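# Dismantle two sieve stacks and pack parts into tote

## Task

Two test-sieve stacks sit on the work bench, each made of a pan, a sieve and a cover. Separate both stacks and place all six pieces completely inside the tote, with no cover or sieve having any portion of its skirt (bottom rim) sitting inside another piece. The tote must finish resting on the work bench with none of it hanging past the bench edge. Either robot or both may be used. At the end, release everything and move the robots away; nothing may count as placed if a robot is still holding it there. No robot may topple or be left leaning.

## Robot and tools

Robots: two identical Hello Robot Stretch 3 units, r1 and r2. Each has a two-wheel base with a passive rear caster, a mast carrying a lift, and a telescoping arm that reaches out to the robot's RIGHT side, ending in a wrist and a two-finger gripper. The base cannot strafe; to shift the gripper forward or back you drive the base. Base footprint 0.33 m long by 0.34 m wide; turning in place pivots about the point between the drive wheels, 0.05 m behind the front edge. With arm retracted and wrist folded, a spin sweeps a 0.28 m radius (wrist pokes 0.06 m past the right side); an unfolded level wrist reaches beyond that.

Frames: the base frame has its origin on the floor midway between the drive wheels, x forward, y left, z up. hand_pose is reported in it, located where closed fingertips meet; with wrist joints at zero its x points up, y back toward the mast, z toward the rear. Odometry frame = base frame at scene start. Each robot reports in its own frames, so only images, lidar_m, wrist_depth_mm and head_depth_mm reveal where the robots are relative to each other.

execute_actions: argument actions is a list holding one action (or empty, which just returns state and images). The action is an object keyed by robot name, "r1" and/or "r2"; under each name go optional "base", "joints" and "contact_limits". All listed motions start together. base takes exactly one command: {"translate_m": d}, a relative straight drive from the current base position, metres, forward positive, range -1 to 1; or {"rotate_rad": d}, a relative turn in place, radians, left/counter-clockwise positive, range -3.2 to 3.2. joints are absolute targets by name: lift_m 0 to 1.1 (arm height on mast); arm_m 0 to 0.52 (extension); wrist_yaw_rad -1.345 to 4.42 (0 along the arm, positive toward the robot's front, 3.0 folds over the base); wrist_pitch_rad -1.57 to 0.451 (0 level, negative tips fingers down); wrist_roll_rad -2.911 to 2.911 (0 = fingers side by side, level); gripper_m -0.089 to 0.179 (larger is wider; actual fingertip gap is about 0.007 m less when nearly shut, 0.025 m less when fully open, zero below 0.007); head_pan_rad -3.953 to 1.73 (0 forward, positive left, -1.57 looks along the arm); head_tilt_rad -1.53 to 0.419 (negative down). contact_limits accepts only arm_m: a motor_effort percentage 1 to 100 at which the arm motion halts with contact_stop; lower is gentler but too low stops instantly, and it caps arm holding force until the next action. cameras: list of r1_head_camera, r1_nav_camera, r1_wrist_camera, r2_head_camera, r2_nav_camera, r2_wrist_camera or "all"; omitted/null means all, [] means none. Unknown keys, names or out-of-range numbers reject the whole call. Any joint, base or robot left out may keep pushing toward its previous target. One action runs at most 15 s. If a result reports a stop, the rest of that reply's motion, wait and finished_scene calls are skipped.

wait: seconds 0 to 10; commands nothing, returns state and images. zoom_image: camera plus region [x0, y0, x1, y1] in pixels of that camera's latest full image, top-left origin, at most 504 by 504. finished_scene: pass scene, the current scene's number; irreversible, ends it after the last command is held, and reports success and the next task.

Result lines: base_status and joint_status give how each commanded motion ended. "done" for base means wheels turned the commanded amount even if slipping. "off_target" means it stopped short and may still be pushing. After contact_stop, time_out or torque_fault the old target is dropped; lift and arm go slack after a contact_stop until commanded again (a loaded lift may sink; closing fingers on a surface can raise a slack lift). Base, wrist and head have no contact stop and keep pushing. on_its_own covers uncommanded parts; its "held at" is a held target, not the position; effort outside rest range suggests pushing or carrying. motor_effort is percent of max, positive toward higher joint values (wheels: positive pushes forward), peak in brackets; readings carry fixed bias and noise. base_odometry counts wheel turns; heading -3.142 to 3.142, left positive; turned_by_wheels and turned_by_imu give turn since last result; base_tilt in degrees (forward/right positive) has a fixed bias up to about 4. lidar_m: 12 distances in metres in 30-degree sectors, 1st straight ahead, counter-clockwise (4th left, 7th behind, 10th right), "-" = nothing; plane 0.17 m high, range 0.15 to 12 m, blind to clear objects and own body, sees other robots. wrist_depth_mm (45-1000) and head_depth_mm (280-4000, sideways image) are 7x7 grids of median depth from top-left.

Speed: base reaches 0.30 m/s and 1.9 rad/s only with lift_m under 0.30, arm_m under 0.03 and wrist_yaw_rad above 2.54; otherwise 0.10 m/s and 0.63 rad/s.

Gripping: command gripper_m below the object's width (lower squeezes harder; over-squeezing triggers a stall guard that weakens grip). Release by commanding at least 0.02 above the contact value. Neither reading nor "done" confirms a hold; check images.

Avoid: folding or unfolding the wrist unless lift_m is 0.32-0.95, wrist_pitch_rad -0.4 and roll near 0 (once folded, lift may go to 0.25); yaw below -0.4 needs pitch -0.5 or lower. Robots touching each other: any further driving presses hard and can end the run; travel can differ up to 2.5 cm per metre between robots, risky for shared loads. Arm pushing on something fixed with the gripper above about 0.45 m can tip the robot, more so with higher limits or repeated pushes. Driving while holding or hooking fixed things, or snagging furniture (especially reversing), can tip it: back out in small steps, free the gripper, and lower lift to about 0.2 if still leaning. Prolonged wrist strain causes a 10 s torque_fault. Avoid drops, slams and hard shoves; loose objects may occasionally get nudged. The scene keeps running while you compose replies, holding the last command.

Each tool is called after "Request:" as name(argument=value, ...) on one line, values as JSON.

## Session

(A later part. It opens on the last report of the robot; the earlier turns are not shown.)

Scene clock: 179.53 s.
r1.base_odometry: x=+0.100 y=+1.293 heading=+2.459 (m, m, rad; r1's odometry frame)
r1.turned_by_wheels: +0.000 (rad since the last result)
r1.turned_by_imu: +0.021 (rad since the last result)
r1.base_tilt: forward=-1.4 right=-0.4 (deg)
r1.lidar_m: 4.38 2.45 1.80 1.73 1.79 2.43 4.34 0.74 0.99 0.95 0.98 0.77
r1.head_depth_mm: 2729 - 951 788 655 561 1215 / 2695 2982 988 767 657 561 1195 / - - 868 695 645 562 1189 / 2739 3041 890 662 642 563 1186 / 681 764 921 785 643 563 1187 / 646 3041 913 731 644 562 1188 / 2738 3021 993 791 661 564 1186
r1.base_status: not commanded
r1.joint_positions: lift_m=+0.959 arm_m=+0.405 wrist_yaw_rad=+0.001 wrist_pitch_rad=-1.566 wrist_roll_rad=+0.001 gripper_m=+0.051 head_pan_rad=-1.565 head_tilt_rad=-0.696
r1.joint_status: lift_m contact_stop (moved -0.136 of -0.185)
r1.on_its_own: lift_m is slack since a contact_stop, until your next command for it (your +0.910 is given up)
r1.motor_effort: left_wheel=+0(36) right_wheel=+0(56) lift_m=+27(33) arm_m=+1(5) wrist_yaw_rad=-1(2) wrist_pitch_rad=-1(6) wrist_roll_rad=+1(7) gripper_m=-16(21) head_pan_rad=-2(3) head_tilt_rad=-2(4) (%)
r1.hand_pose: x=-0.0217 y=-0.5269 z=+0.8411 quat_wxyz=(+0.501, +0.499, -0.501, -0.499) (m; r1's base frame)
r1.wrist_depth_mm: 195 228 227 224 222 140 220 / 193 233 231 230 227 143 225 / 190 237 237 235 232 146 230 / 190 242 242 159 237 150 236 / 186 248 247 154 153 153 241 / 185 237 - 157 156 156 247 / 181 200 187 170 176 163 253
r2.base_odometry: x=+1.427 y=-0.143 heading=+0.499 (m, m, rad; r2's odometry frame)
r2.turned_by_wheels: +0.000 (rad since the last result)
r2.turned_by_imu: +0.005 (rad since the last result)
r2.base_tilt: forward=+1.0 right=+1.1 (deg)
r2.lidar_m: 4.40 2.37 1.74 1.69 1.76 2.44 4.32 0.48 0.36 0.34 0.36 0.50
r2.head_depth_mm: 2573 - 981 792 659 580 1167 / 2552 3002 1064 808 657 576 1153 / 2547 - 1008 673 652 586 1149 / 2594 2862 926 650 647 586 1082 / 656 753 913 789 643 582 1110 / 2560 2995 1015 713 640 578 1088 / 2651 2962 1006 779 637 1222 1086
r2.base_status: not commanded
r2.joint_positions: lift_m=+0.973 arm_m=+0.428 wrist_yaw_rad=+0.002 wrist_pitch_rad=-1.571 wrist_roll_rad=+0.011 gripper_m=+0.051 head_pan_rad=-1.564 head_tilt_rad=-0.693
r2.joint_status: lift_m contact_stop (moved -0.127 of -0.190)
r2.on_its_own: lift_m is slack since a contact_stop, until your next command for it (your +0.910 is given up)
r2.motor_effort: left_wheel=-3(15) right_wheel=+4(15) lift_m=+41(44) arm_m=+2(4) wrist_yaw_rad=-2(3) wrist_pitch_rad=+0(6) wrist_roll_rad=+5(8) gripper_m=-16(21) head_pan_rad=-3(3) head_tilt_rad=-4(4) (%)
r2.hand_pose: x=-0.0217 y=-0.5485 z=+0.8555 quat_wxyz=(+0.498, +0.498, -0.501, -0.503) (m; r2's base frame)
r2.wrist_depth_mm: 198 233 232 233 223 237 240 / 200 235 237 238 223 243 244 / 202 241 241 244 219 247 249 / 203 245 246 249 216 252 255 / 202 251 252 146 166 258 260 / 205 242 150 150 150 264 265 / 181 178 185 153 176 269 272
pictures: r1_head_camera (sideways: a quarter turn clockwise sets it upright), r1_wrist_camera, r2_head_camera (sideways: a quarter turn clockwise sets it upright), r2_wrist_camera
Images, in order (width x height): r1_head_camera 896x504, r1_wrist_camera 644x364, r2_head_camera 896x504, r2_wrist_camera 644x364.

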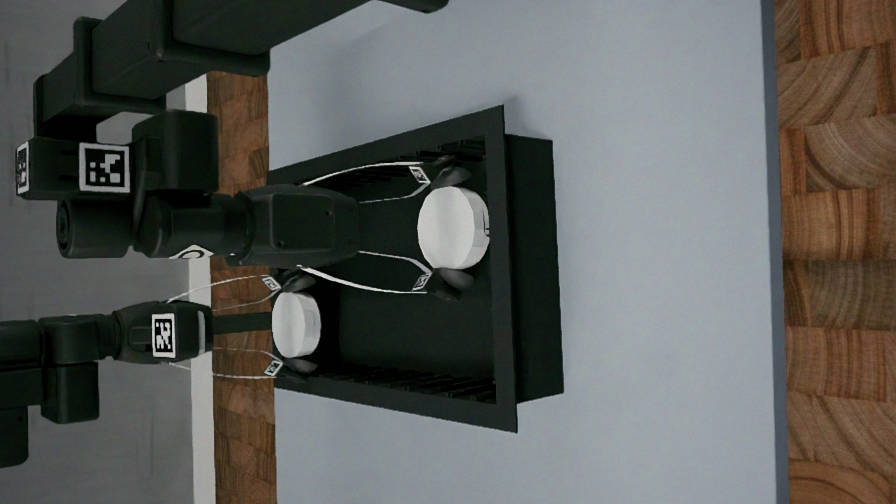

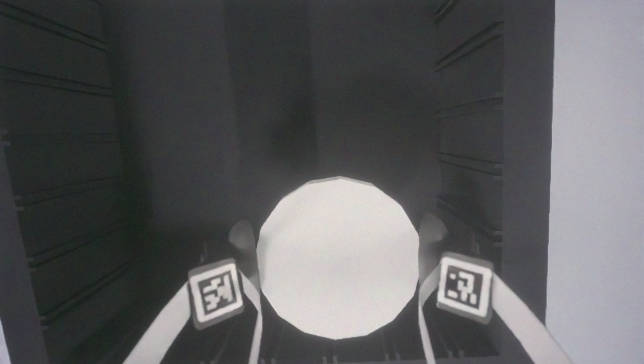

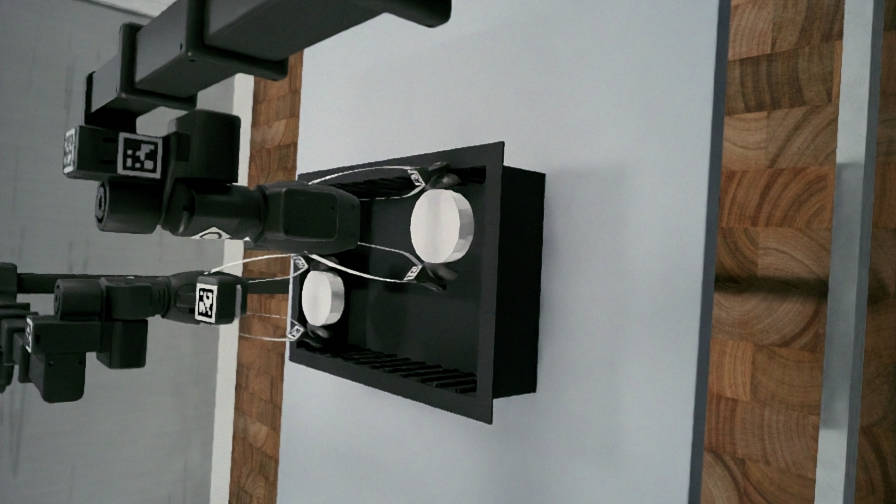

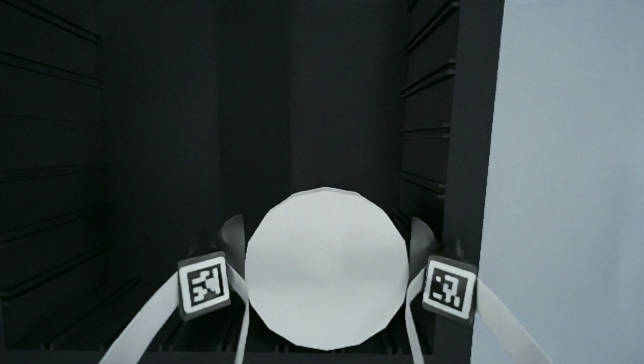

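Request:
execute_actions(actions=[{"r1":{"joints":{"lift_m":1.01}},"r2":{"joints":{"lift_m":1.01}}}], cameras=[])

Request:
execute_actions(actions=[{"r1":{"base":{"translate_m":0.04},"joints":{"arm_m":0.48}},"r2":{"base":{"translate_m":0.045}}}], cameras=[])

Request:
execute_actions(actions=[{"r1":{"joints":{"lift_m":0.91}},"r2":{"joints":{"lift_m":0.91}}}], cameras=["r1_wrist_camera","r2_wrist_camera","r1_head_camera","r2_head_camera"])

Scene clock: 209.07 s.
r1.base_odometry: x=+0.100 y=+1.293 heading=+2.459 (m, m, rad; r1's odometry frame)
r1.turned_by_wheels: +0.000 (rad since the last result)
r1.turned_by_imu: +0.001 (rad since the last result)
r1.base_tilt: forward=-1.4 right=-0.3 (deg)
r1.lidar_m: 4.38 2.45 1.80 1.73 1.79 2.43 4.34 0.74 0.99 0.95 0.98 0.77
r1.head_depth_mm: - 3067 984 791 655 559 1202 / 2817 3025 989 767 656 560 1188 / - 3036 888 709 642 562 1189 / 2770 2999 922 632 642 562 1188 / 670 1502 916 788 643 563 1190 / 2761 3057 898 720 644 564 1192 / 2736 3043 1000 794 659 564 1186
r1.base_status: not commanded
r1.joint_positions: lift_m=+1.010 arm_m=+0.405 wrist_yaw_rad=+0.001 wrist_pitch_rad=-1.566 wrist_roll_rad=+0.001 gripper_m=+0.051 head_pan_rad=-1.565 head_tilt_rad=-0.696
r1.joint_status: all done
r1.motor_effort: left_wheel=+0(0) right_wheel=+0(0) lift_m=+35(36) arm_m=+1(1) wrist_yaw_rad=-1(1) wrist_pitch_rad=-1(1) wrist_roll_rad=+1(1) gripper_m=-16(16) head_pan_rad=-2(2) head_tilt_rad=-2(2) (%)
r1.hand_pose: x=-0.0217 y=-0.5269 z=+0.8920 quat_wxyz=(+0.501, +0.499, -0.501, -0.499) (m; r1's base frame)
r1.wrist_depth_mm: 197 272 274 273 267 266 268 / 202 268 280 279 274 272 273 / 207 263 288 285 281 279 280 / 211 259 296 159 281 286 287 / 309 253 302 153 153 294 293 / 317 237 - 157 156 303 300 / 327 225 222 220 264 312 306
r2.base_odometry: x=+1.427 y=-0.143 heading=+0.499 (m, m, rad; r2's odometry frame)
r2.turned_by_wheels: +0.000 (rad since the last result)
r2.turned_by_imu: +0.000 (rad since the last result)
r2.base_tilt: forward=+1.0 right=+1.1 (deg)
r2.lidar_m: 4.39 2.37 1.75 1.69 1.77 2.45 4.31 0.48 0.36 0.35 0.36 0.50
r2.head_depth_mm: 2485 3035 1074 814 659 579 1165 / 2497 2998 1060 809 653 575 1165 / - - 952 694 653 588 1146 / 2535 2848 930 642 647 584 1085 / 627 3051 910 790 646 582 1098 / 2661 2963 1018 712 639 577 1085 / 2661 2949 1010 777 635 1229 1092
r2.base_status: not commanded
r2.joint_positions: lift_m=+1.010 arm_m=+0.428 wrist_yaw_rad=+0.002 wrist_pitch_rad=-1.569 wrist_roll_rad=+0.011 gripper_m=+0.051 head_pan_rad=-1.564 head_tilt_rad=-0.693
r2.joint_status: all done
r2.motor_effort: left_wheel=+0(3) right_wheel=+0(3) lift_m=+47(48) arm_m=+3(2) wrist_yaw_rad=-2(2) wrist_pitch_rad=-1(0) wrist_roll_rad=+4(5) gripper_m=-14(16) head_pan_rad=-3(3) head_tilt_rad=-3(4) (%)
r2.hand_pose: x=-0.0217 y=-0.5491 z=+0.8923 quat_wxyz=(+0.498, +0.497, -0.502, -0.502) (m; r2's base frame)
r2.wrist_depth_mm: 199 263 265 269 221 272 274 / 202 269 272 274 222 280 280 / 202 274 278 279 217 282 286 / 203 278 281 283 214 289 289 / 203 284 287 146 204 298 300 / 210 247 150 150 149 305 300 / 255 209 211 153 213 310 310
pictures: none
No camera images: the call's "cameras" was empty. Leave "cameras" out to get every camera's image.

Scene clock: 210.80 s.
r1.base_odometry: x=+0.069 y=+1.318 heading=+2.459 (m, m, rad; r1's odometry frame)
r1.turned_by_wheels: +0.000 (rad since the last result)
r1.turned_by_imu: +0.000 (rad since the last result)
r1.base_tilt: forward=-1.5 right=-0.5 (deg)
r1.lidar_m: 4.33 2.46 1.80 1.73 1.79 2.43 4.39 0.78 0.99 0.95 0.98 0.73
r1.head_depth_mm: - 3052 986 788 655 560 1202 / 2839 3019 950 696 646 562 1186 / - 3027 909 784 640 562 1188 / 655 - 805 784 641 563 1186 / 2715 3055 896 764 642 563 1193 / 2773 3052 996 772 659 563 1187 / 2746 3062 998 792 662 565 1191
r1.base_status: done
r1.joint_positions: lift_m=+1.010 arm_m=+0.480 wrist_yaw_rad=+0.001 wrist_pitch_rad=-1.566 wrist_roll_rad=+0.001 gripper_m=+0.051 head_pan_rad=-1.565 head_tilt_rad=-0.696
r1.joint_status: all done
r1.motor_effort: left_wheel=+0(5) right_wheel=-1(7) lift_m=+35(36) arm_m=+5(4) wrist_yaw_rad=+0(0) wrist_pitch_rad=-2(1) wrist_roll_rad=+1(1) gripper_m=-16(16) head_pan_rad=-2(2) head_tilt_rad=-2(2) (%)
r1.hand_pose: x=-0.0217 y=-0.6016 z=+0.8920 quat_wxyz=(+0.501, +0.499, -0.501, -0.499) (m; r1's base frame)
r1.wrist_depth_mm: 282 206 275 272 269 208 267 / 287 210 280 278 275 212 273 / 296 215 287 285 283 217 278 / 303 227 294 159 289 218 285 / 311 224 294 153 153 223 293 / 318 238 - 157 156 210 300 / 327 325 297 284 296 252 307
r2.base_odometry: x=+1.466 y=-0.121 heading=+0.499 (m, m, rad; r2's odometry frame)
r2.turned_by_wheels: +0.000 (rad since the last result)
r2.turned_by_imu: +0.000 (rad since the last result)
r2.base_tilt: forward=+0.9 right=+1.1 (deg)
r2.lidar_m: 4.33 2.36 1.75 1.69 1.76 2.44 4.36 0.48 0.36 0.35 0.36 0.50
r2.head_depth_mm: 2478 3055 1070 819 659 579 1157 / 2515 2965 1064 748 656 577 1161 / - - 925 769 650 588 1151 / 566 2830 923 641 649 585 1084 / 2614 3028 949 729 642 580 1094 / 2641 2978 1017 786 642 577 1098 / 2635 2959 1010 780 636 1220 1088
r2.base_status: done
r2.joint_positions: lift_m=+1.010 arm_m=+0.428 wrist_yaw_rad=+0.002 wrist_pitch_rad=-1.569 wrist_roll_rad=+0.011 gripper_m=+0.051 head_pan_rad=-1.564 head_tilt_rad=-0.693
r2.joint_status: not commanded
r2.motor_effort: left_wheel=+0(4) right_wheel=+0(4) lift_m=+47(47) arm_m=+2(2) wrist_yaw_rad=-2(2) wrist_pitch_rad=+0(0) wrist_roll_rad=+4(4) gripper_m=-14(14) head_pan_rad=-3(3) head_tilt_rad=-3(3) (%)
r2.hand_pose: x=-0.0217 y=-0.5491 z=+0.8923 quat_wxyz=(+0.498, +0.497, -0.502, -0.502) (m; r2's base frame)
r2.wrist_depth_mm: 264 209 265 266 267 203 274 / 271 210 271 273 273 201 279 / 276 212 279 278 281 215 288 / 283 213 282 283 285 214 294 / 290 214 286 146 275 222 297 / 295 207 149 149 149 299 304 / 300 211 210 154 213 306 308
pictures: none
No camera images: the call's "cameras" was empty. Leave "cameras" out to get every camera's image.

Scene clock: 212.53 s.
r1.base_odometry: x=+0.069 y=+1.318 heading=+2.459 (m, m, rad; r1's odometry frame)
r1.turned_by_wheels: +0.000 (rad since the last result)
r1.turned_by_imu: +0.000 (rad since the last result)
r1.base_tilt: forward=-1.6 right=-0.3 (deg)
r1.lidar_m: 4.33 2.45 1.80 1.73 1.79 2.43 4.39 0.78 0.99 0.95 0.98 0.73
r1.head_depth_mm: 2805 3081 - 775 656 560 1208 / 2737 - 891 697 644 561 1186 / 2692 - 910 763 641 562 1184 / 2651 744 898 744 641 561 1188 / 685 3010 892 767 644 563 1190 / 2752 3064 995 768 660 562 1188 / 2743 3055 997 793 661 564 1188
r1.base_status: not commanded
r1.joint_positions: lift_m=+0.910 arm_m=+0.480 wrist_yaw_rad=+0.001 wrist_pitch_rad=-1.566 wrist_roll_rad=+0.001 gripper_m=+0.051 head_pan_rad=-1.565 head_tilt_rad=-0.696
r1.joint_status: all done
r1.motor_effort: left_wheel=+0(1) right_wheel=-1(1) lift_m=+19(34) arm_m=+5(5) wrist_yaw_rad=+0(1) wrist_pitch_rad=-1(2) wrist_roll_rad=+1(1) gripper_m=-16(16) head_pan_rad=-2(2) head_tilt_rad=-2(2) (%)
r1.hand_pose: x=-0.0217 y=-0.6016 z=+0.7927 quat_wxyz=(+0.501, +0.499, -0.501, -0.499) (m; r1's base frame)
r1.wrist_depth_mm: 147 180 179 178 176 174 137 / 150 184 183 181 180 178 139 / 145 188 187 186 184 182 140 / 147 191 192 159 188 186 142 / 145 193 196 153 153 190 144 / 144 191 - 157 156 193 146 / 141 174 207 205 203 202 142
r2.base_odometry: x=+1.466 y=-0.121 heading=+0.499 (m, m, rad; r2's odometry frame)
r2.turned_by_wheels: +0.000 (rad since the last result)
r2.turned_by_imu: +0.000 (rad since the last result)
r2.base_tilt: forward=+1.0 right=+1.1 (deg)
r2.lidar_m: 4.34 2.37 1.75 1.69 1.76 2.44 4.35 0.48 0.36 0.35 0.36 0.50
r2.head_depth_mm: 2618 2880 - - 632 581 1165 / 2582 2800 972 738 654 578 1159 / 2599 2795 928 801 653 588 1152 / 1014 636 926 778 649 586 1081 / 2465 2972 947 731 641 581 1102 / 2641 2957 1021 784 640 578 1093 / 2677 2937 1003 779 635 1227 1089
r2.base_status: not commanded
r2.joint_positions: lift_m=+0.910 arm_m=+0.428 wrist_yaw_rad=+0.002 wrist_pitch_rad=-1.569 wrist_roll_rad=+0.011 gripper_m=+0.051 head_pan_rad=-1.564 head_tilt_rad=-0.693
r2.joint_status: all done
r2.motor_effort: left_wheel=+0(0) right_wheel=+0(0) lift_m=+37(45) arm_m=+2(2) wrist_yaw_rad=-2(2) wrist_pitch_rad=+0(0) wrist_roll_rad=+4(4) gripper_m=-14(14) head_pan_rad=-2(3) head_tilt_rad=-3(3) (%)
r2.hand_pose: x=-0.0217 y=-0.5492 z=+0.7926 quat_wxyz=(+0.498, +0.497, -0.502, -0.502) (m; r2's base frame)
r2.wrist_depth_mm: 147 173 174 174 175 175 127 / 148 176 177 178 179 178 126 / 151 179 180 181 182 181 126 / 150 183 183 184 186 184 125 / 151 186 186 145 189 183 124 / 153 189 149 149 149 171 123 / 153 179 180 153 184 171 123
pictures: r1_head_camera (sideways: a quarter turn clockwise sets it upright), r1_wrist_camera, r2_head_camera (sideways: a quarter turn clockwise sets it upright), r2_wrist_camera
Images, in order (width x height): r1_head_camera 896x504, r1_wrist_camera 644x364, r2_head_camera 896x504, r2_wrist_camera 644x364.

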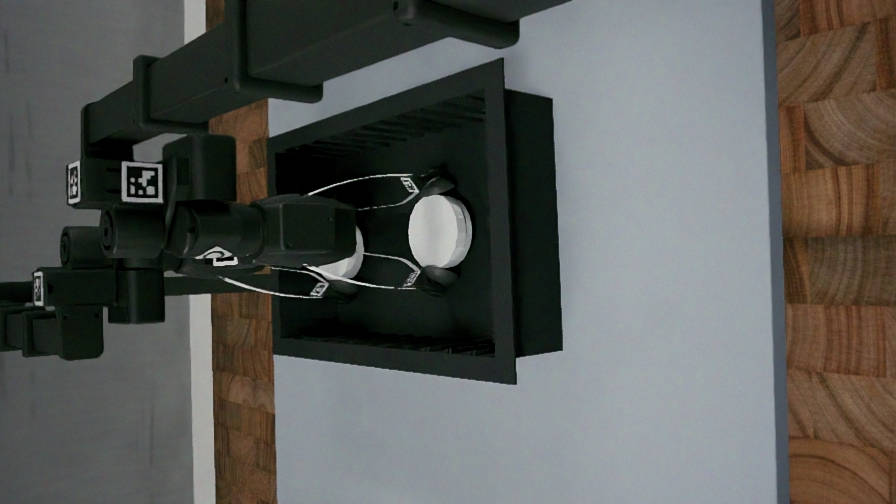

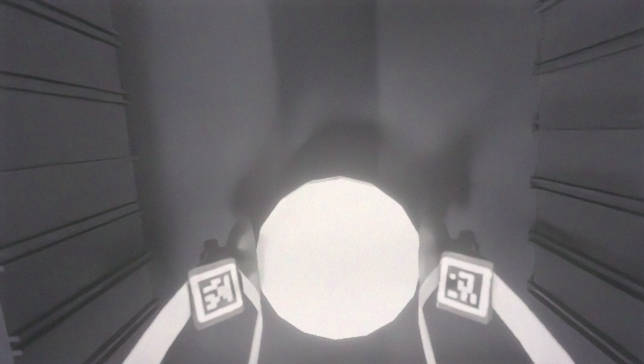

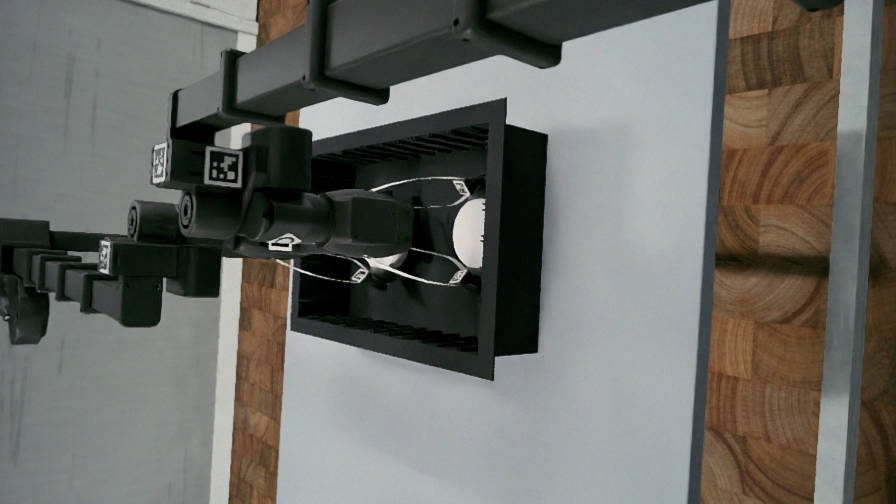

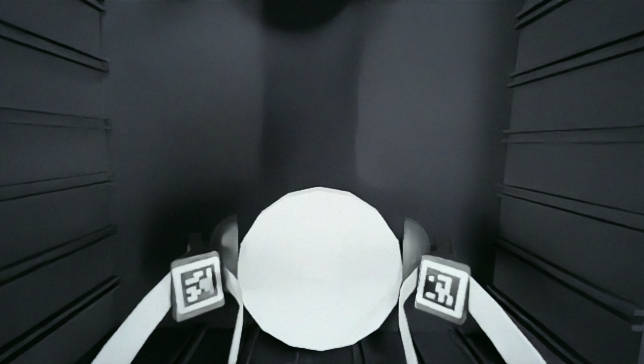

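Request:
execute_actions(actions=[{"r1":{"joints":{"lift_m":0.897}},"r2":{"joints":{"lift_m":0.897}}}], cameras=[])

Request:
execute_actions(actions=[{"r1":{"joints":{"gripper_m":0.115}},"r2":{"joints":{"gripper_m":0.115}}}], cameras=[])

Request:
execute_actions(actions=[{"r1":{"joints":{"lift_m":1.02}},"r2":{"joints":{"lift_m":1.02}}}], cameras=["r1_wrist_camera","r2_wrist_camera"])

Request:
execute_actions(actions=[{"r1":{"base":{"translate_m":0.57},"joints":{"arm_m":0.29,"gripper_m":0.15}},"r2":{"base":{"translate_m":0.505},"joints":{"arm_m":0.372,"gripper_m":0.15}}}], cameras=["r1_wrist_camera","r2_wrist_camera"])

Scene clock: 222.17 s.
r1.base_odometry: x=+0.069 y=+1.318 heading=+2.459 (m, m, rad; r1's odometry frame)
r1.turned_by_wheels: +0.000 (rad since the last result)
r1.turned_by_imu: +0.001 (rad since the last result)
r1.base_tilt: forward=-1.5 right=-0.4 (deg)
r1.lidar_m: 4.33 2.46 1.80 1.73 1.80 2.43 4.40 0.78 0.99 0.95 0.99 0.73
r1.head_depth_mm: 2796 3057 - - 639 561 1211 / 2707 - 884 696 645 561 1187 / 2722 - 918 765 643 562 1186 / 2640 743 888 745 642 564 1192 / 721 3038 898 766 642 563 1188 / 2748 3051 994 772 660 564 1191 / 2757 3029 998 797 660 564 1192
r1.base_status: not commanded
r1.joint_positions: lift_m=+0.898 arm_m=+0.480 wrist_yaw_rad=+0.001 wrist_pitch_rad=-1.568 wrist_roll_rad=+0.001 gripper_m=+0.051 head_pan_rad=-1.565 head_tilt_rad=-0.696
r1.joint_status: all done
r1.motor_effort: left_wheel=+0(1) right_wheel=-1(1) lift_m=+12(18) arm_m=+5(5) wrist_yaw_rad=-1(1) wrist_pitch_rad=-1(1) wrist_roll_rad=+1(1) gripper_m=-17(16) head_pan_rad=-2(2) head_tilt_rad=-1(2) (%)
r1.hand_pose: x=-0.0217 y=-0.6012 z=+0.7801 quat_wxyz=(+0.501, +0.499, -0.500, -0.500) (m; r1's base frame)
r1.wrist_depth_mm: 147 169 168 166 165 163 137 / 150 173 172 171 169 167 139 / 143 176 176 174 173 171 140 / 147 181 180 159 176 175 142 / 145 184 184 154 153 179 144 / 143 189 - 157 156 182 146 / 141 174 194 192 190 189 143
r2.base_odometry: x=+1.466 y=-0.121 heading=+0.499 (m, m, rad; r2's odometry frame)
r2.turned_by_wheels: +0.000 (rad since the last result)
r2.turned_by_imu: -0.001 (rad since the last result)
r2.base_tilt: forward=+1.0 right=+1.2 (deg)
r2.lidar_m: 4.35 2.36 1.75 1.69 1.76 2.43 4.35 0.48 0.36 0.35 0.36 0.50
r2.head_depth_mm: 2544 2915 2937 - 633 580 1157 / 2585 2815 980 731 654 576 1159 / 2573 2808 925 796 653 589 1154 / 1134 641 934 720 648 584 1087 / 2509 2900 950 731 646 581 1098 / 2628 2956 1021 782 640 576 1097 / 2643 2969 1006 778 636 1227 1087
r2.base_status: not commanded
r2.joint_positions: lift_m=+0.901 arm_m=+0.428 wrist_yaw_rad=+0.002 wrist_pitch_rad=-1.570 wrist_roll_rad=+0.011 gripper_m=+0.051 head_pan_rad=-1.564 head_tilt_rad=-0.693
r2.joint_status: lift_m contact_stop (moved -0.009 of -0.013)
r2.on_its_own: lift_m is slack since a contact_stop, until your next command for it (your +0.897 is given up)
r2.motor_effort: left_wheel=+0(1) right_wheel=+0(0) lift_m=+40(39) arm_m=+2(2) wrist_yaw_rad=-2(1) wrist_pitch_rad=+0(1) wrist_roll_rad=+4(4) gripper_m=-14(14) head_pan_rad=-3(3) head_tilt_rad=-4(3) (%)
r2.hand_pose: x=-0.0217 y=-0.5488 z=+0.7839 quat_wxyz=(+0.498, +0.498, -0.502, -0.503) (m; r2's base frame)
r2.wrist_depth_mm: 148 165 166 166 167 168 127 / 148 168 169 169 170 170 127 / 151 172 172 172 174 173 125 / 150 175 176 176 178 177 125 / 151 179 178 146 180 180 124 / 152 182 148 150 150 171 124 / 154 180 179 153 184 170 123
pictures: none
No camera images: the call's "cameras" was empty. Leave "cameras" out to get every camera's image.

not run: a stop came earlier in this reply.

not run: a stop came earlier in this reply.

not run: a stop came earlier in this reply.

Request:
execute_actions(actions=[{"r1":{"joints":{"gripper_m":0.115}},"r2":{"joints":{"gripper_m":0.115,"lift_m":0.903}}}], cameras=[])

Request:
execute_actions(actions=[{"r1":{"joints":{"lift_m":1.02}},"r2":{"joints":{"lift_m":1.02}}}], cameras=["r1_wrist_camera","r2_wrist_camera"])

Request:
execute_actions(actions=[{"r1":{"base":{"translate_m":0.57},"joints":{"arm_m":0.29,"gripper_m":0.15}},"r2":{"base":{"translate_m":0.505},"joints":{"arm_m":0.372,"gripper_m":0.15}}}], cameras=["r1_wrist_camera","r2_wrist_camera"])

Scene clock: 228.47 s.
r1.base_odometry: x=+0.069 y=+1.318 heading=+2.459 (m, m, rad; r1's odometry frame)
r1.turned_by_wheels: +0.000 (rad since the last result)
r1.turned_by_imu: +0.001 (rad since the last result)
r1.base_tilt: forward=-1.4 right=-0.4 (deg)
r1.lidar_m: 4.34 2.45 1.81 1.73 1.79 2.43 4.38 0.78 0.99 0.95 0.99 0.73
r1.head_depth_mm: 2788 3000 - - 640 561 1206 / 2779 - 884 696 646 561 1189 / 2709 - 908 763 642 560 1185 / 2601 743 900 759 642 562 1190 / 715 3030 891 750 643 563 1189 / 2764 3026 996 773 657 564 1193 / 2747 3026 1001 795 659 566 1187
r1.base_status: not commanded
r1.joint_positions: lift_m=+0.897 arm_m=+0.480 wrist_yaw_rad=+0.001 wrist_pitch_rad=-1.568 wrist_roll_rad=+0.001 gripper_m=+0.115 head_pan_rad=-1.565 head_tilt_rad=-0.696
r1.joint_status: all done
r1.motor_effort: left_wheel=+0(0) right_wheel=+1(1) lift_m=+18(18) arm_m=+5(6) wrist_yaw_rad=-1(1) wrist_pitch_rad=-1(1) wrist_roll_rad=+1(1) gripper_m=+0(100) head_pan_rad=-2(2) head_tilt_rad=-2(2) (%)
r1.hand_pose: x=-0.0217 y=-0.6012 z=+0.7798 quat_wxyz=(+0.501, +0.499, -0.500, -0.500) (m; r1's base frame)
r1.wrist_depth_mm: 148 168 167 165 164 162 137 / 151 172 170 169 168 166 139 / 143 176 175 173 171 169 140 / 146 180 179 160 175 174 141 / 145 183 182 158 159 177 144 / 144 177 187 162 163 - 143 / 142 190 194 190 189 187 136
r2.base_odometry: x=+1.466 y=-0.121 heading=+0.499 (m, m, rad; r2's odometry frame)
r2.turned_by_wheels: +0.000 (rad since the last result)
r2.turned_by_imu: -0.001 (rad since the last result)
r2.base_tilt: forward=+1.0 right=+1.1 (deg)
r2.lidar_m: 4.32 2.36 1.75 1.69 1.76 2.44 4.37 0.48 0.36 0.35 0.36 0.50
r2.head_depth_mm: 2576 2913 2911 - 634 581 1160 / 2583 2849 977 740 654 576 1158 / 2629 2797 929 799 651 588 1144 / 1131 639 929 770 649 586 1084 / 2492 2926 947 728 644 580 1098 / 2649 2993 1020 788 640 577 1094 / 2618 2992 1009 778 636 1218 1089
r2.base_status: not commanded
r2.joint_positions: lift_m=+0.903 arm_m=+0.428 wrist_yaw_rad=+0.002 wrist_pitch_rad=-1.569 wrist_roll_rad=+0.011 gripper_m=+0.115 head_pan_rad=-1.564 head_tilt_rad=-0.693
r2.joint_status: all done
r2.motor_effort: left_wheel=+0(0) right_wheel=+0(0) lift_m=+45(48) arm_m=+2(2) wrist_yaw_rad=-2(2) wrist_pitch_rad=+0(0) wrist_roll_rad=+4(4) gripper_m=+1(81) head_pan_rad=-3(3) head_tilt_rad=-3(3) (%)
r2.hand_pose: x=-0.0217 y=-0.5491 z=+0.7853 quat_wxyz=(+0.498, +0.497, -0.502, -0.502) (m; r2's base frame)
r2.wrist_depth_mm: 147 166 167 167 168 168 127 / 148 169 170 170 172 171 127 / 151 172 173 174 175 175 126 / 150 176 177 177 178 177 125 / 151 179 178 159 181 176 124 / 152 181 182 162 185 160 124 / 152 177 186 172 188 180 123
pictures: none
No camera images: the call's "cameras" was empty. Leave "cameras" out to get every camera's image.

Scene clock: 230.43 s.
r1.base_odometry: x=+0.069 y=+1.318 heading=+2.459 (m, m, rad; r1's odometry frame)
r1.turned_by_wheels: +0.000 (rad since the last result)
r1.turned_by_imu: +0.000 (rad since the last result)
r1.base_tilt: forward=-1.4 right=-0.4 (deg)
r1.lidar_m: 4.35 2.46 1.80 1.73 1.79 2.44 4.37 0.78 0.99 0.95 0.99 0.73
r1.head_depth_mm: - 3025 988 786 654 560 1207 / 2803 3007 951 694 647 562 1188 / - 3024 916 786 642 563 1186 / 657 1498 912 765 642 564 1189 / 2725 3041 891 765 642 563 1196 / 2752 2990 997 772 658 563 1185 / 2740 3052 999 795 661 564 1190
r1.base_status: not commanded
r1.joint_positions: lift_m=+1.020 arm_m=+0.480 wrist_yaw_rad=+0.001 wrist_pitch_rad=-1.568 wrist_roll_rad=+0.001 gripper_m=+0.115 head_pan_rad=-1.565 head_tilt_rad=-0.696
r1.joint_status: all done
r1.motor_effort: left_wheel=-1(0) right_wheel=+1(1) lift_m=+35(37) arm_m=+5(5) wrist_yaw_rad=-1(0) wrist_pitch_rad=-1(1) wrist_roll_rad=+1(1) gripper_m=+0(1) head_pan_rad=-2(3) head_tilt_rad=-2(2) (%)
r1.hand_pose: x=-0.0217 y=-0.6012 z=+0.9020 quat_wxyz=(+0.501, +0.499, -0.500, -0.500) (m; r1's base frame)
r1.wrist_depth_mm: 293 221 285 281 279 208 277 / 299 218 290 289 284 213 282 / 305 231 298 296 292 215 289 / 313 243 303 281 299 219 296 / 322 241 310 289 308 217 303 / 329 326 321 318 316 - 311 / 338 334 298 311 300 254 318
r2.base_odometry: x=+1.466 y=-0.121 heading=+0.499 (m, m, rad; r2's odometry frame)
r2.turned_by_wheels: +0.000 (rad since the last result)
r2.turned_by_imu: +0.000 (rad since the last result)
r2.base_tilt: forward=+1.0 right=+1.2 (deg)
r2.lidar_m: 4.35 2.36 1.75 1.69 1.76 2.44 4.36 0.49 0.36 0.35 0.36 0.50
r2.head_depth_mm: - 3000 1073 818 661 580 1164 / - 2949 1061 751 655 575 1159 / - 3010 930 797 651 588 1151 / 565 2844 931 794 646 583 1079 / 2605 2947 947 727 644 581 1094 / 2585 2988 1022 784 639 576 1095 / 2622 2919 1014 777 635 1224 1088
r2.base_status: not commanded
r2.joint_positions: lift_m=+1.020 arm_m=+0.428 wrist_yaw_rad=+0.002 wrist_pitch_rad=-1.569 wrist_roll_rad=+0.011 gripper_m=+0.115 head_pan_rad=-1.564 head_tilt_rad=-0.693
r2.joint_status: all done
r2.motor_effort: left_wheel=+0(0) right_wheel=+0(0) lift_m=+46(47) arm_m=+2(2) wrist_yaw_rad=-2(2) wrist_pitch_rad=+0(0) wrist_roll_rad=+4(4) gripper_m=+0(0) head_pan_rad=-3(3) head_tilt_rad=-3(3) (%)
r2.hand_pose: x=-0.0217 y=-0.5491 z=+0.9023 quat_wxyz=(+0.498, +0.497, -0.502, -0.502) (m; r2's base frame)
r2.wrist_depth_mm: 276 208 277 262 277 212 285 / 283 211 281 283 283 216 291 / 286 211 289 289 290 217 294 / 295 230 293 277 294 235 304 / 298 223 299 280 303 231 308 / 306 217 246 257 256 310 313 / 313 314 313 222 225 321 322
pictures: r1_wrist_camera, r2_wrist_camera
Images, in order (width x height): r1_wrist_camera 644x364, r2_wrist_camera 644x364.

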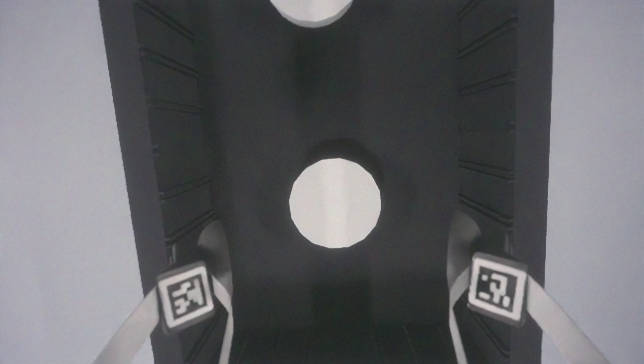

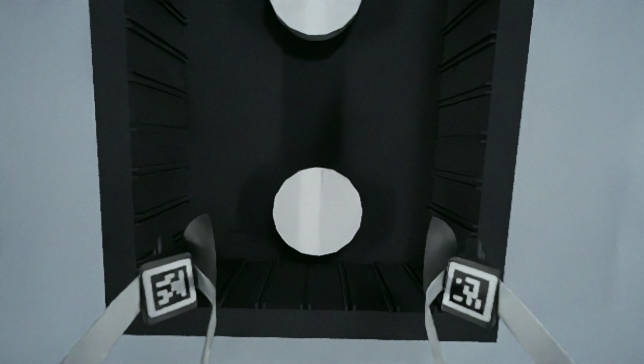

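Scene clock: 237.07 s.
r1.base_odometry: x=-0.374 y=+1.678 heading=+2.459 (m, m, rad; r1's odometry frame)
r1.turned_by_wheels: +0.000 (rad since the last result)
r1.turned_by_imu: +0.001 (rad since the last result)
r1.base_tilt: forward=-1.6 right=-0.4 (deg)
r1.lidar_m: 3.77 2.49 1.79 1.74 1.79 2.43 1.32 1.33 0.98 0.94 0.31 3.93
r1.head_depth_mm: - 3002 987 789 655 561 1188 / - 2994 990 813 657 561 1190 / - - 939 792 627 562 1190 / 2751 3049 - 792 629 563 1188 / 2737 3036 997 814 660 564 1150 / 2785 3071 2408 817 659 565 694 / 2733 3050 2457 1962 1632 1336 1188
r1.base_status: done
r1.joint_positions: lift_m=+1.020 arm_m=+0.290 wrist_yaw_rad=+0.001 wrist_pitch_rad=-1.568 wrist_roll_rad=+0.001 gripper_m=+0.150 head_pan_rad=-1.565 head_tilt_rad=-0.696
r1.joint_status: all done
r1.motor_effort: left_wheel=+0(4) right_wheel=-1(7) lift_m=+35(35) arm_m=-5(5) wrist_yaw_rad=-1(1) wrist_pitch_rad=+0(1) wrist_roll_rad=+1(1) gripper_m=+1(98) head_pan_rad=-2(3) head_tilt_rad=-2(2) (%)
r1.hand_pose: x=-0.0217 y=-0.4119 z=+0.9020 quat_wxyz=(+0.501, +0.499, -0.500, -0.500) (m; r1's base frame)
r1.wrist_depth_mm: - 289 288 285 282 279 278 / - 298 294 291 289 286 281 / - 304 301 299 296 292 289 / - 315 309 272 300 300 298 / - - 315 311 310 306 304 / - - 325 321 319 315 310 / - - 331 331 326 322 -
r2.base_odometry: x=+1.910 y=+0.121 heading=+0.499 (m, m, rad; r2's odometry frame)
r2.turned_by_wheels: +0.000 (rad since the last result)
r2.turned_by_imu: -0.002 (rad since the last result)
r2.base_tilt: forward=+1.0 right=+1.2 (deg)
r2.lidar_m: 3.83 2.36 1.74 1.68 1.76 2.42 1.28 0.49 0.37 0.35 0.37 4.00
r2.head_depth_mm: - 3010 1075 815 660 594 1168 / - 3042 1062 813 656 590 1157 / - - 1007 805 651 587 1089 / 2636 2983 961 799 639 586 1104 / 2616 2930 1031 769 644 1242 1092 / 2650 2924 2281 784 640 698 1002 / 2676 2958 2480 1897 635 642 1134
r2.base_status: done
r2.joint_positions: lift_m=+1.020 arm_m=+0.372 wrist_yaw_rad=+0.002 wrist_pitch_rad=-1.569 wrist_roll_rad=+0.011 gripper_m=+0.150 head_pan_rad=-1.564 head_tilt_rad=-0.693
r2.joint_status: all done
r2.motor_effort: left_wheel=+0(3) right_wheel=+0(3) lift_m=+46(46) arm_m=-4(6) wrist_yaw_rad=-2(2) wrist_pitch_rad=-1(0) wrist_roll_rad=+4(4) gripper_m=+0(81) head_pan_rad=-3(3) head_tilt_rad=-3(3) (%)
r2.hand_pose: x=-0.0217 y=-0.4935 z=+0.9023 quat_wxyz=(+0.498, +0.497, -0.502, -0.502) (m; r2's base frame)
r2.wrist_depth_mm: 280 277 278 279 282 282 285 / 283 283 282 285 287 288 287 / 289 288 292 291 293 292 297 / 294 296 296 265 299 301 302 / 301 302 301 268 306 305 306 / 308 - 308 309 315 - 315 / - 315 315 317 318 320 322
pictures: r1_wrist_camera, r2_wrist_camera
Images, in order (width x height): r1_wrist_camera 644x364, r2_wrist_camera 644x364.

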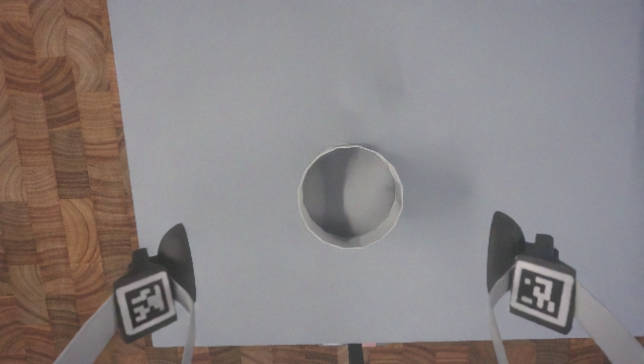

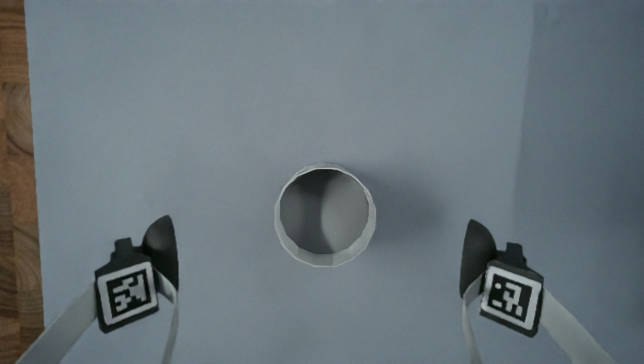

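Request:
execute_actions(actions=[{"r1":{"base":{"translate_m":-0.01},"joints":{"arm_m":0.301,"lift_m":0.925}},"r2":{"base":{"translate_m":-0.005},"joints":{"arm_m":0.375,"lift_m":0.925}}}], cameras=[])

Request:
execute_actions(actions=[{"r1":{"joints":{"gripper_m":0.05}},"r2":{"joints":{"gripper_m":0.05}}}], cameras=[])

Request:
execute_actions(actions=[{"r1":{"joints":{"lift_m":1.03}},"r2":{"joints":{"lift_m":1.03}}}], cameras=["r1_head_camera","r2_head_camera"])

Scene clock: 248.07 s.
r1.base_odometry: x=-0.366 y=+1.671 heading=+2.459 (m, m, rad; r1's odometry frame)
r1.turned_by_wheels: +0.000 (rad since the last result)
r1.turned_by_imu: +0.001 (rad since the last result)
r1.base_tilt: forward=-1.2 right=-0.6 (deg)
r1.lidar_m: 3.78 2.49 1.78 1.74 1.80 2.43 1.31 1.32 0.98 0.94 0.31 3.94
r1.head_depth_mm: 2796 3020 - 765 655 561 1182 / 2758 - 920 790 640 563 1185 / 2781 - - 756 627 562 1183 / 2751 2985 994 747 627 564 1190 / 2817 3034 990 792 645 563 1168 / 2722 3017 2301 792 658 564 692 / 2752 3064 2476 1956 1595 589 1172
r1.base_status: done
r1.joint_positions: lift_m=+0.925 arm_m=+0.301 wrist_yaw_rad=+0.001 wrist_pitch_rad=-1.568 wrist_roll_rad=+0.001 gripper_m=+0.150 head_pan_rad=-1.565 head_tilt_rad=-0.696
r1.joint_status: all done
r1.motor_effort: left_wheel=+0(5) right_wheel=+0(5) lift_m=+18(33) arm_m=+5(6) wrist_yaw_rad=+0(1) wrist_pitch_rad=-1(1) wrist_roll_rad=+1(1) gripper_m=+1(0) head_pan_rad=-3(2) head_tilt_rad=-2(2) (%)
r1.hand_pose: x=-0.0217 y=-0.4222 z=+0.8078 quat_wxyz=(+0.501, +0.499, -0.500, -0.500) (m; r1's base frame)
r1.wrist_depth_mm: 200 198 196 195 193 191 189 / 204 203 201 199 197 196 193 / 209 208 205 204 201 200 198 / 216 213 211 176 206 205 203 / 222 218 215 178 179 209 208 / 229 223 221 183 182 216 212 / - 231 226 225 223 220 219
r2.base_odometry: x=+1.905 y=+0.118 heading=+0.499 (m, m, rad; r2's odometry frame)
r2.turned_by_wheels: +0.000 (rad since the last result)
r2.turned_by_imu: -0.001 (rad since the last result)
r2.base_tilt: forward=+1.0 right=+1.2 (deg)
r2.lidar_m: 3.84 2.36 1.74 1.68 1.76 2.42 1.28 0.49 0.36 0.35 0.37 3.99
r2.head_depth_mm: 2599 2878 - - 640 596 1160 / 2574 2829 980 808 657 591 1149 / 2637 2815 963 803 649 587 1085 / 2657 2933 1081 771 636 584 1104 / 2689 2951 1029 795 645 1243 1097 / 2658 3009 2276 788 640 718 982 / 2617 2919 2484 1883 635 648 1133
r2.base_status: done
r2.joint_positions: lift_m=+0.925 arm_m=+0.375 wrist_yaw_rad=+0.002 wrist_pitch_rad=-1.569 wrist_roll_rad=+0.011 gripper_m=+0.150 head_pan_rad=-1.564 head_tilt_rad=-0.693
r2.joint_status: all done
r2.motor_effort: left_wheel=+0(3) right_wheel=+0(4) lift_m=+36(46) arm_m=+4(5) wrist_yaw_rad=-2(2) wrist_pitch_rad=+0(0) wrist_roll_rad=+4(4) gripper_m=+0(0) head_pan_rad=-3(3) head_tilt_rad=-3(3) (%)
r2.hand_pose: x=-0.0217 y=-0.4960 z=+0.8076 quat_wxyz=(+0.498, +0.497, -0.502, -0.502) (m; r2's base frame)
r2.wrist_depth_mm: 189 190 190 190 191 192 193 / 192 193 194 194 196 196 198 / 195 196 197 199 200 201 202 / 201 201 202 191 204 204 205 / 204 204 204 172 207 207 210 / 209 - 208 175 211 - 215 / 212 213 214 173 217 220 219
pictures: none
No camera images: the call's "cameras" was empty. Leave "cameras" out to get every camera's image.

Scene clock: 249.57 s.
r1.base_odometry: x=-0.366 y=+1.671 heading=+2.459 (m, m, rad; r1's odometry frame)
r1.turned_by_wheels: +0.000 (rad since the last result)
r1.turned_by_imu: +0.000 (rad since the last result)
r1.base_tilt: forward=-1.4 right=-0.4 (deg)
r1.lidar_m: 3.78 2.49 1.79 1.73 1.79 2.44 1.31 1.32 0.98 0.94 0.31 3.94
r1.head_depth_mm: 2788 3013 - 770 655 561 1182 / 2752 - 921 790 656 561 1185 / 2773 - - 767 626 564 1185 / 2746 3017 992 748 613 562 1190 / 2773 3023 992 793 659 564 1170 / 2765 3068 2294 792 660 563 692 / 2730 3079 2460 1968 1591 588 1167
r1.base_status: not commanded
r1.joint_positions: lift_m=+0.925 arm_m=+0.301 wrist_yaw_rad=+0.001 wrist_pitch_rad=-1.568 wrist_roll_rad=+0.001 gripper_m=+0.051 head_pan_rad=-1.565 head_tilt_rad=-0.696
r1.joint_status: all done
r1.motor_effort: left_wheel=+0(0) right_wheel=+0(0) lift_m=+18(19) arm_m=+6(6) wrist_yaw_rad=-1(0) wrist_pitch_rad=+0(1) wrist_roll_rad=+1(1) gripper_m=-17(100) head_pan_rad=-3(3) head_tilt_rad=-2(2) (%)
r1.hand_pose: x=-0.0217 y=-0.4222 z=+0.8077 quat_wxyz=(+0.501, +0.499, -0.500, -0.500) (m; r1's base frame)
r1.wrist_depth_mm: 199 198 196 195 192 191 190 / 204 203 201 199 197 196 194 / 209 207 206 204 202 200 198 / 216 213 211 175 206 204 202 / 221 218 215 177 176 209 208 / 230 223 168 180 178 214 213 / - 229 228 225 223 221 218
r2.base_odometry: x=+1.905 y=+0.118 heading=+0.499 (m, m, rad; r2's odometry frame)
r2.turned_by_wheels: +0.000 (rad since the last result)
r2.turned_by_imu: +0.000 (rad since the last result)
r2.base_tilt: forward=+1.0 right=+1.1 (deg)
r2.lidar_m: 3.85 2.36 1.74 1.68 1.75 2.43 1.28 0.49 0.37 0.35 0.37 4.00
r2.head_depth_mm: 2562 2889 - - 642 594 1164 / 2609 2803 977 811 656 590 1157 / 2616 2810 968 801 650 590 1088 / 2639 2930 1077 773 632 584 1103 / 2610 2960 1031 791 645 1232 1100 / 2681 2960 2290 784 640 712 985 / 2685 2949 2499 1914 635 649 1126
r2.base_status: not commanded
r2.joint_positions: lift_m=+0.925 arm_m=+0.375 wrist_yaw_rad=+0.002 wrist_pitch_rad=-1.569 wrist_roll_rad=+0.011 gripper_m=+0.051 head_pan_rad=-1.564 head_tilt_rad=-0.693
r2.joint_status: all done
r2.motor_effort: left_wheel=+0(0) right_wheel=+0(0) lift_m=+37(37) arm_m=+4(4) wrist_yaw_rad=-1(2) wrist_pitch_rad=-1(0) wrist_roll_rad=+4(4) gripper_m=-14(88) head_pan_rad=-3(3) head_tilt_rad=-3(3) (%)
r2.hand_pose: x=-0.0217 y=-0.4960 z=+0.8076 quat_wxyz=(+0.498, +0.497, -0.502, -0.502) (m; r2's base frame)
r2.wrist_depth_mm: 188 189 189 191 193 193 194 / 192 193 194 194 196 197 197 / 196 197 198 198 199 201 202 / 200 203 201 190 204 205 205 / 205 204 204 169 206 210 209 / 208 208 171 173 169 214 214 / 213 213 215 167 216 218 219
pictures: none
No camera images: the call's "cameras" was empty. Leave "cameras" out to get every camera's image.

Scene clock: 251.37 s.
r1.base_odometry: x=-0.366 y=+1.671 heading=+2.459 (m, m, rad; r1's odometry frame)
r1.turned_by_wheels: +0.000 (rad since the last result)
r1.turned_by_imu: +0.000 (rad since the last result)
r1.base_tilt: forward=-1.5 right=-0.4 (deg)
r1.lidar_m: 3.79 2.49 1.79 1.74 1.80 2.44 1.31 1.32 0.98 0.94 0.31 3.96
r1.head_depth_mm: 2870 3066 987 787 655 560 1182 / - 3082 988 788 655 561 1185 / - 3090 922 727 641 562 1186 / 2761 3046 927 566 639 562 1184 / 2761 3045 992 790 658 564 1168 / 2736 3025 2319 791 660 564 691 / 2751 3011 2452 1986 1595 588 1171
r1.base_status: not commanded
r1.joint_positions: lift_m=+1.030 arm_m=+0.301 wrist_yaw_rad=+0.001 wrist_pitch_rad=-1.568 wrist_roll_rad=+0.001 gripper_m=+0.051 head_pan_rad=-1.565 head_tilt_rad=-0.696
r1.joint_status: all done
r1.motor_effort: left_wheel=+0(0) right_wheel=+0(0) lift_m=+36(38) arm_m=+5(5) wrist_yaw_rad=+0(0) wrist_pitch_rad=-1(0) wrist_roll_rad=+1(2) gripper_m=-17(17) head_pan_rad=-2(2) head_tilt_rad=-2(2) (%)
r1.hand_pose: x=-0.0217 y=-0.4222 z=+0.9120 quat_wxyz=(+0.501, +0.499, -0.500, -0.500) (m; r1's base frame)
r1.wrist_depth_mm: - 300 297 293 291 289 286 / - 308 304 299 298 295 293 / - 315 311 307 305 302 299 / - 323 318 175 311 310 307 / - 333 324 177 176 316 312 / - - 167 181 178 324 322 / - - 344 257 338 - 330
r2.base_odometry: x=+1.905 y=+0.118 heading=+0.499 (m, m, rad; r2's odometry frame)
r2.turned_by_wheels: +0.000 (rad since the last result)
r2.turned_by_imu: +0.000 (rad since the last result)
r2.base_tilt: forward=+1.0 right=+1.1 (deg)
r2.lidar_m: 3.87 2.36 1.74 1.69 1.75 2.43 1.28 0.49 0.36 0.35 0.37 3.99
r2.head_depth_mm: - 2927 1073 819 659 595 1166 / - 3031 1062 813 656 590 1158 / - - 1007 756 653 587 1091 / 2618 2927 996 698 645 586 1098 / 2649 3040 1034 790 644 1233 1100 / 2617 3023 2307 787 640 719 983 / 2646 2959 2467 1906 635 646 1129
r2.base_status: not commanded
r2.joint_positions: lift_m=+1.030 arm_m=+0.375 wrist_yaw_rad=+0.002 wrist_pitch_rad=-1.569 wrist_roll_rad=+0.011 gripper_m=+0.051 head_pan_rad=-1.564 head_tilt_rad=-0.693
r2.joint_status: all done
r2.motor_effort: left_wheel=+0(0) right_wheel=+0(0) lift_m=+48(50) arm_m=+4(4) wrist_yaw_rad=-2(1) wrist_pitch_rad=+0(0) wrist_roll_rad=+4(4) gripper_m=-14(14) head_pan_rad=-3(3) head_tilt_rad=-4(3) (%)
r2.hand_pose: x=-0.0217 y=-0.4961 z=+0.9122 quat_wxyz=(+0.498, +0.497, -0.502, -0.502) (m; r2's base frame)
r2.wrist_depth_mm: 289 285 289 288 290 288 294 / 292 293 293 298 296 300 300 / 299 297 297 301 301 307 305 / 304 307 304 304 308 311 313 / 311 308 311 169 310 316 318 / 317 316 171 172 168 322 327 / - 321 326 167 328 328 331
pictures: r1_head_camera (sideways: a quarter turn clockwise sets it upright), r2_head_camera (sideways: a quarter turn clockwise sets it upright)
Images, in order (width x height): r1_head_camera 896x504, r2_head_camera 896x504.

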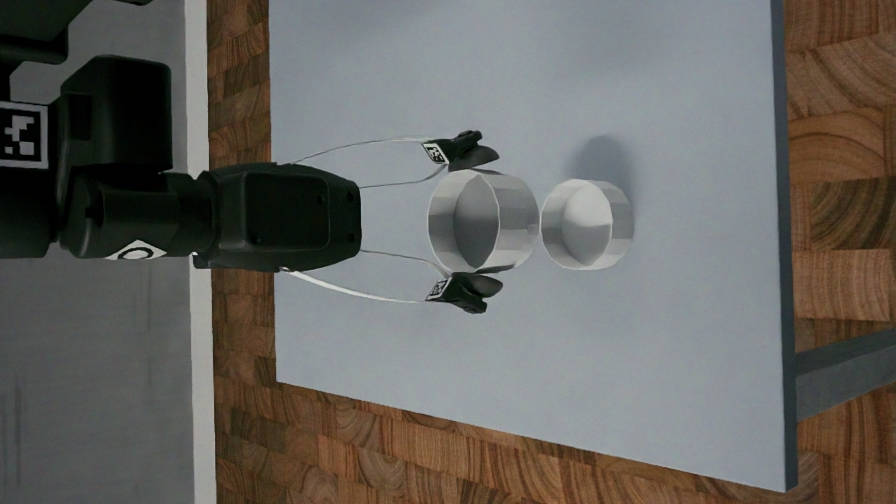

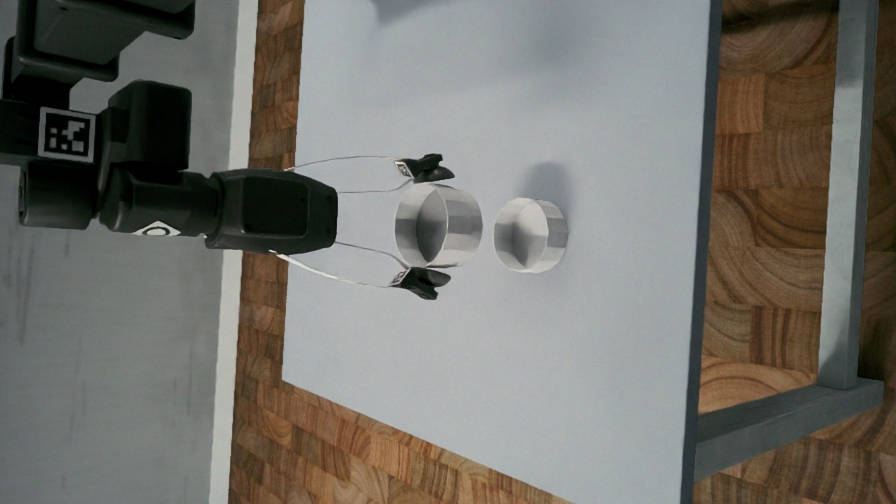

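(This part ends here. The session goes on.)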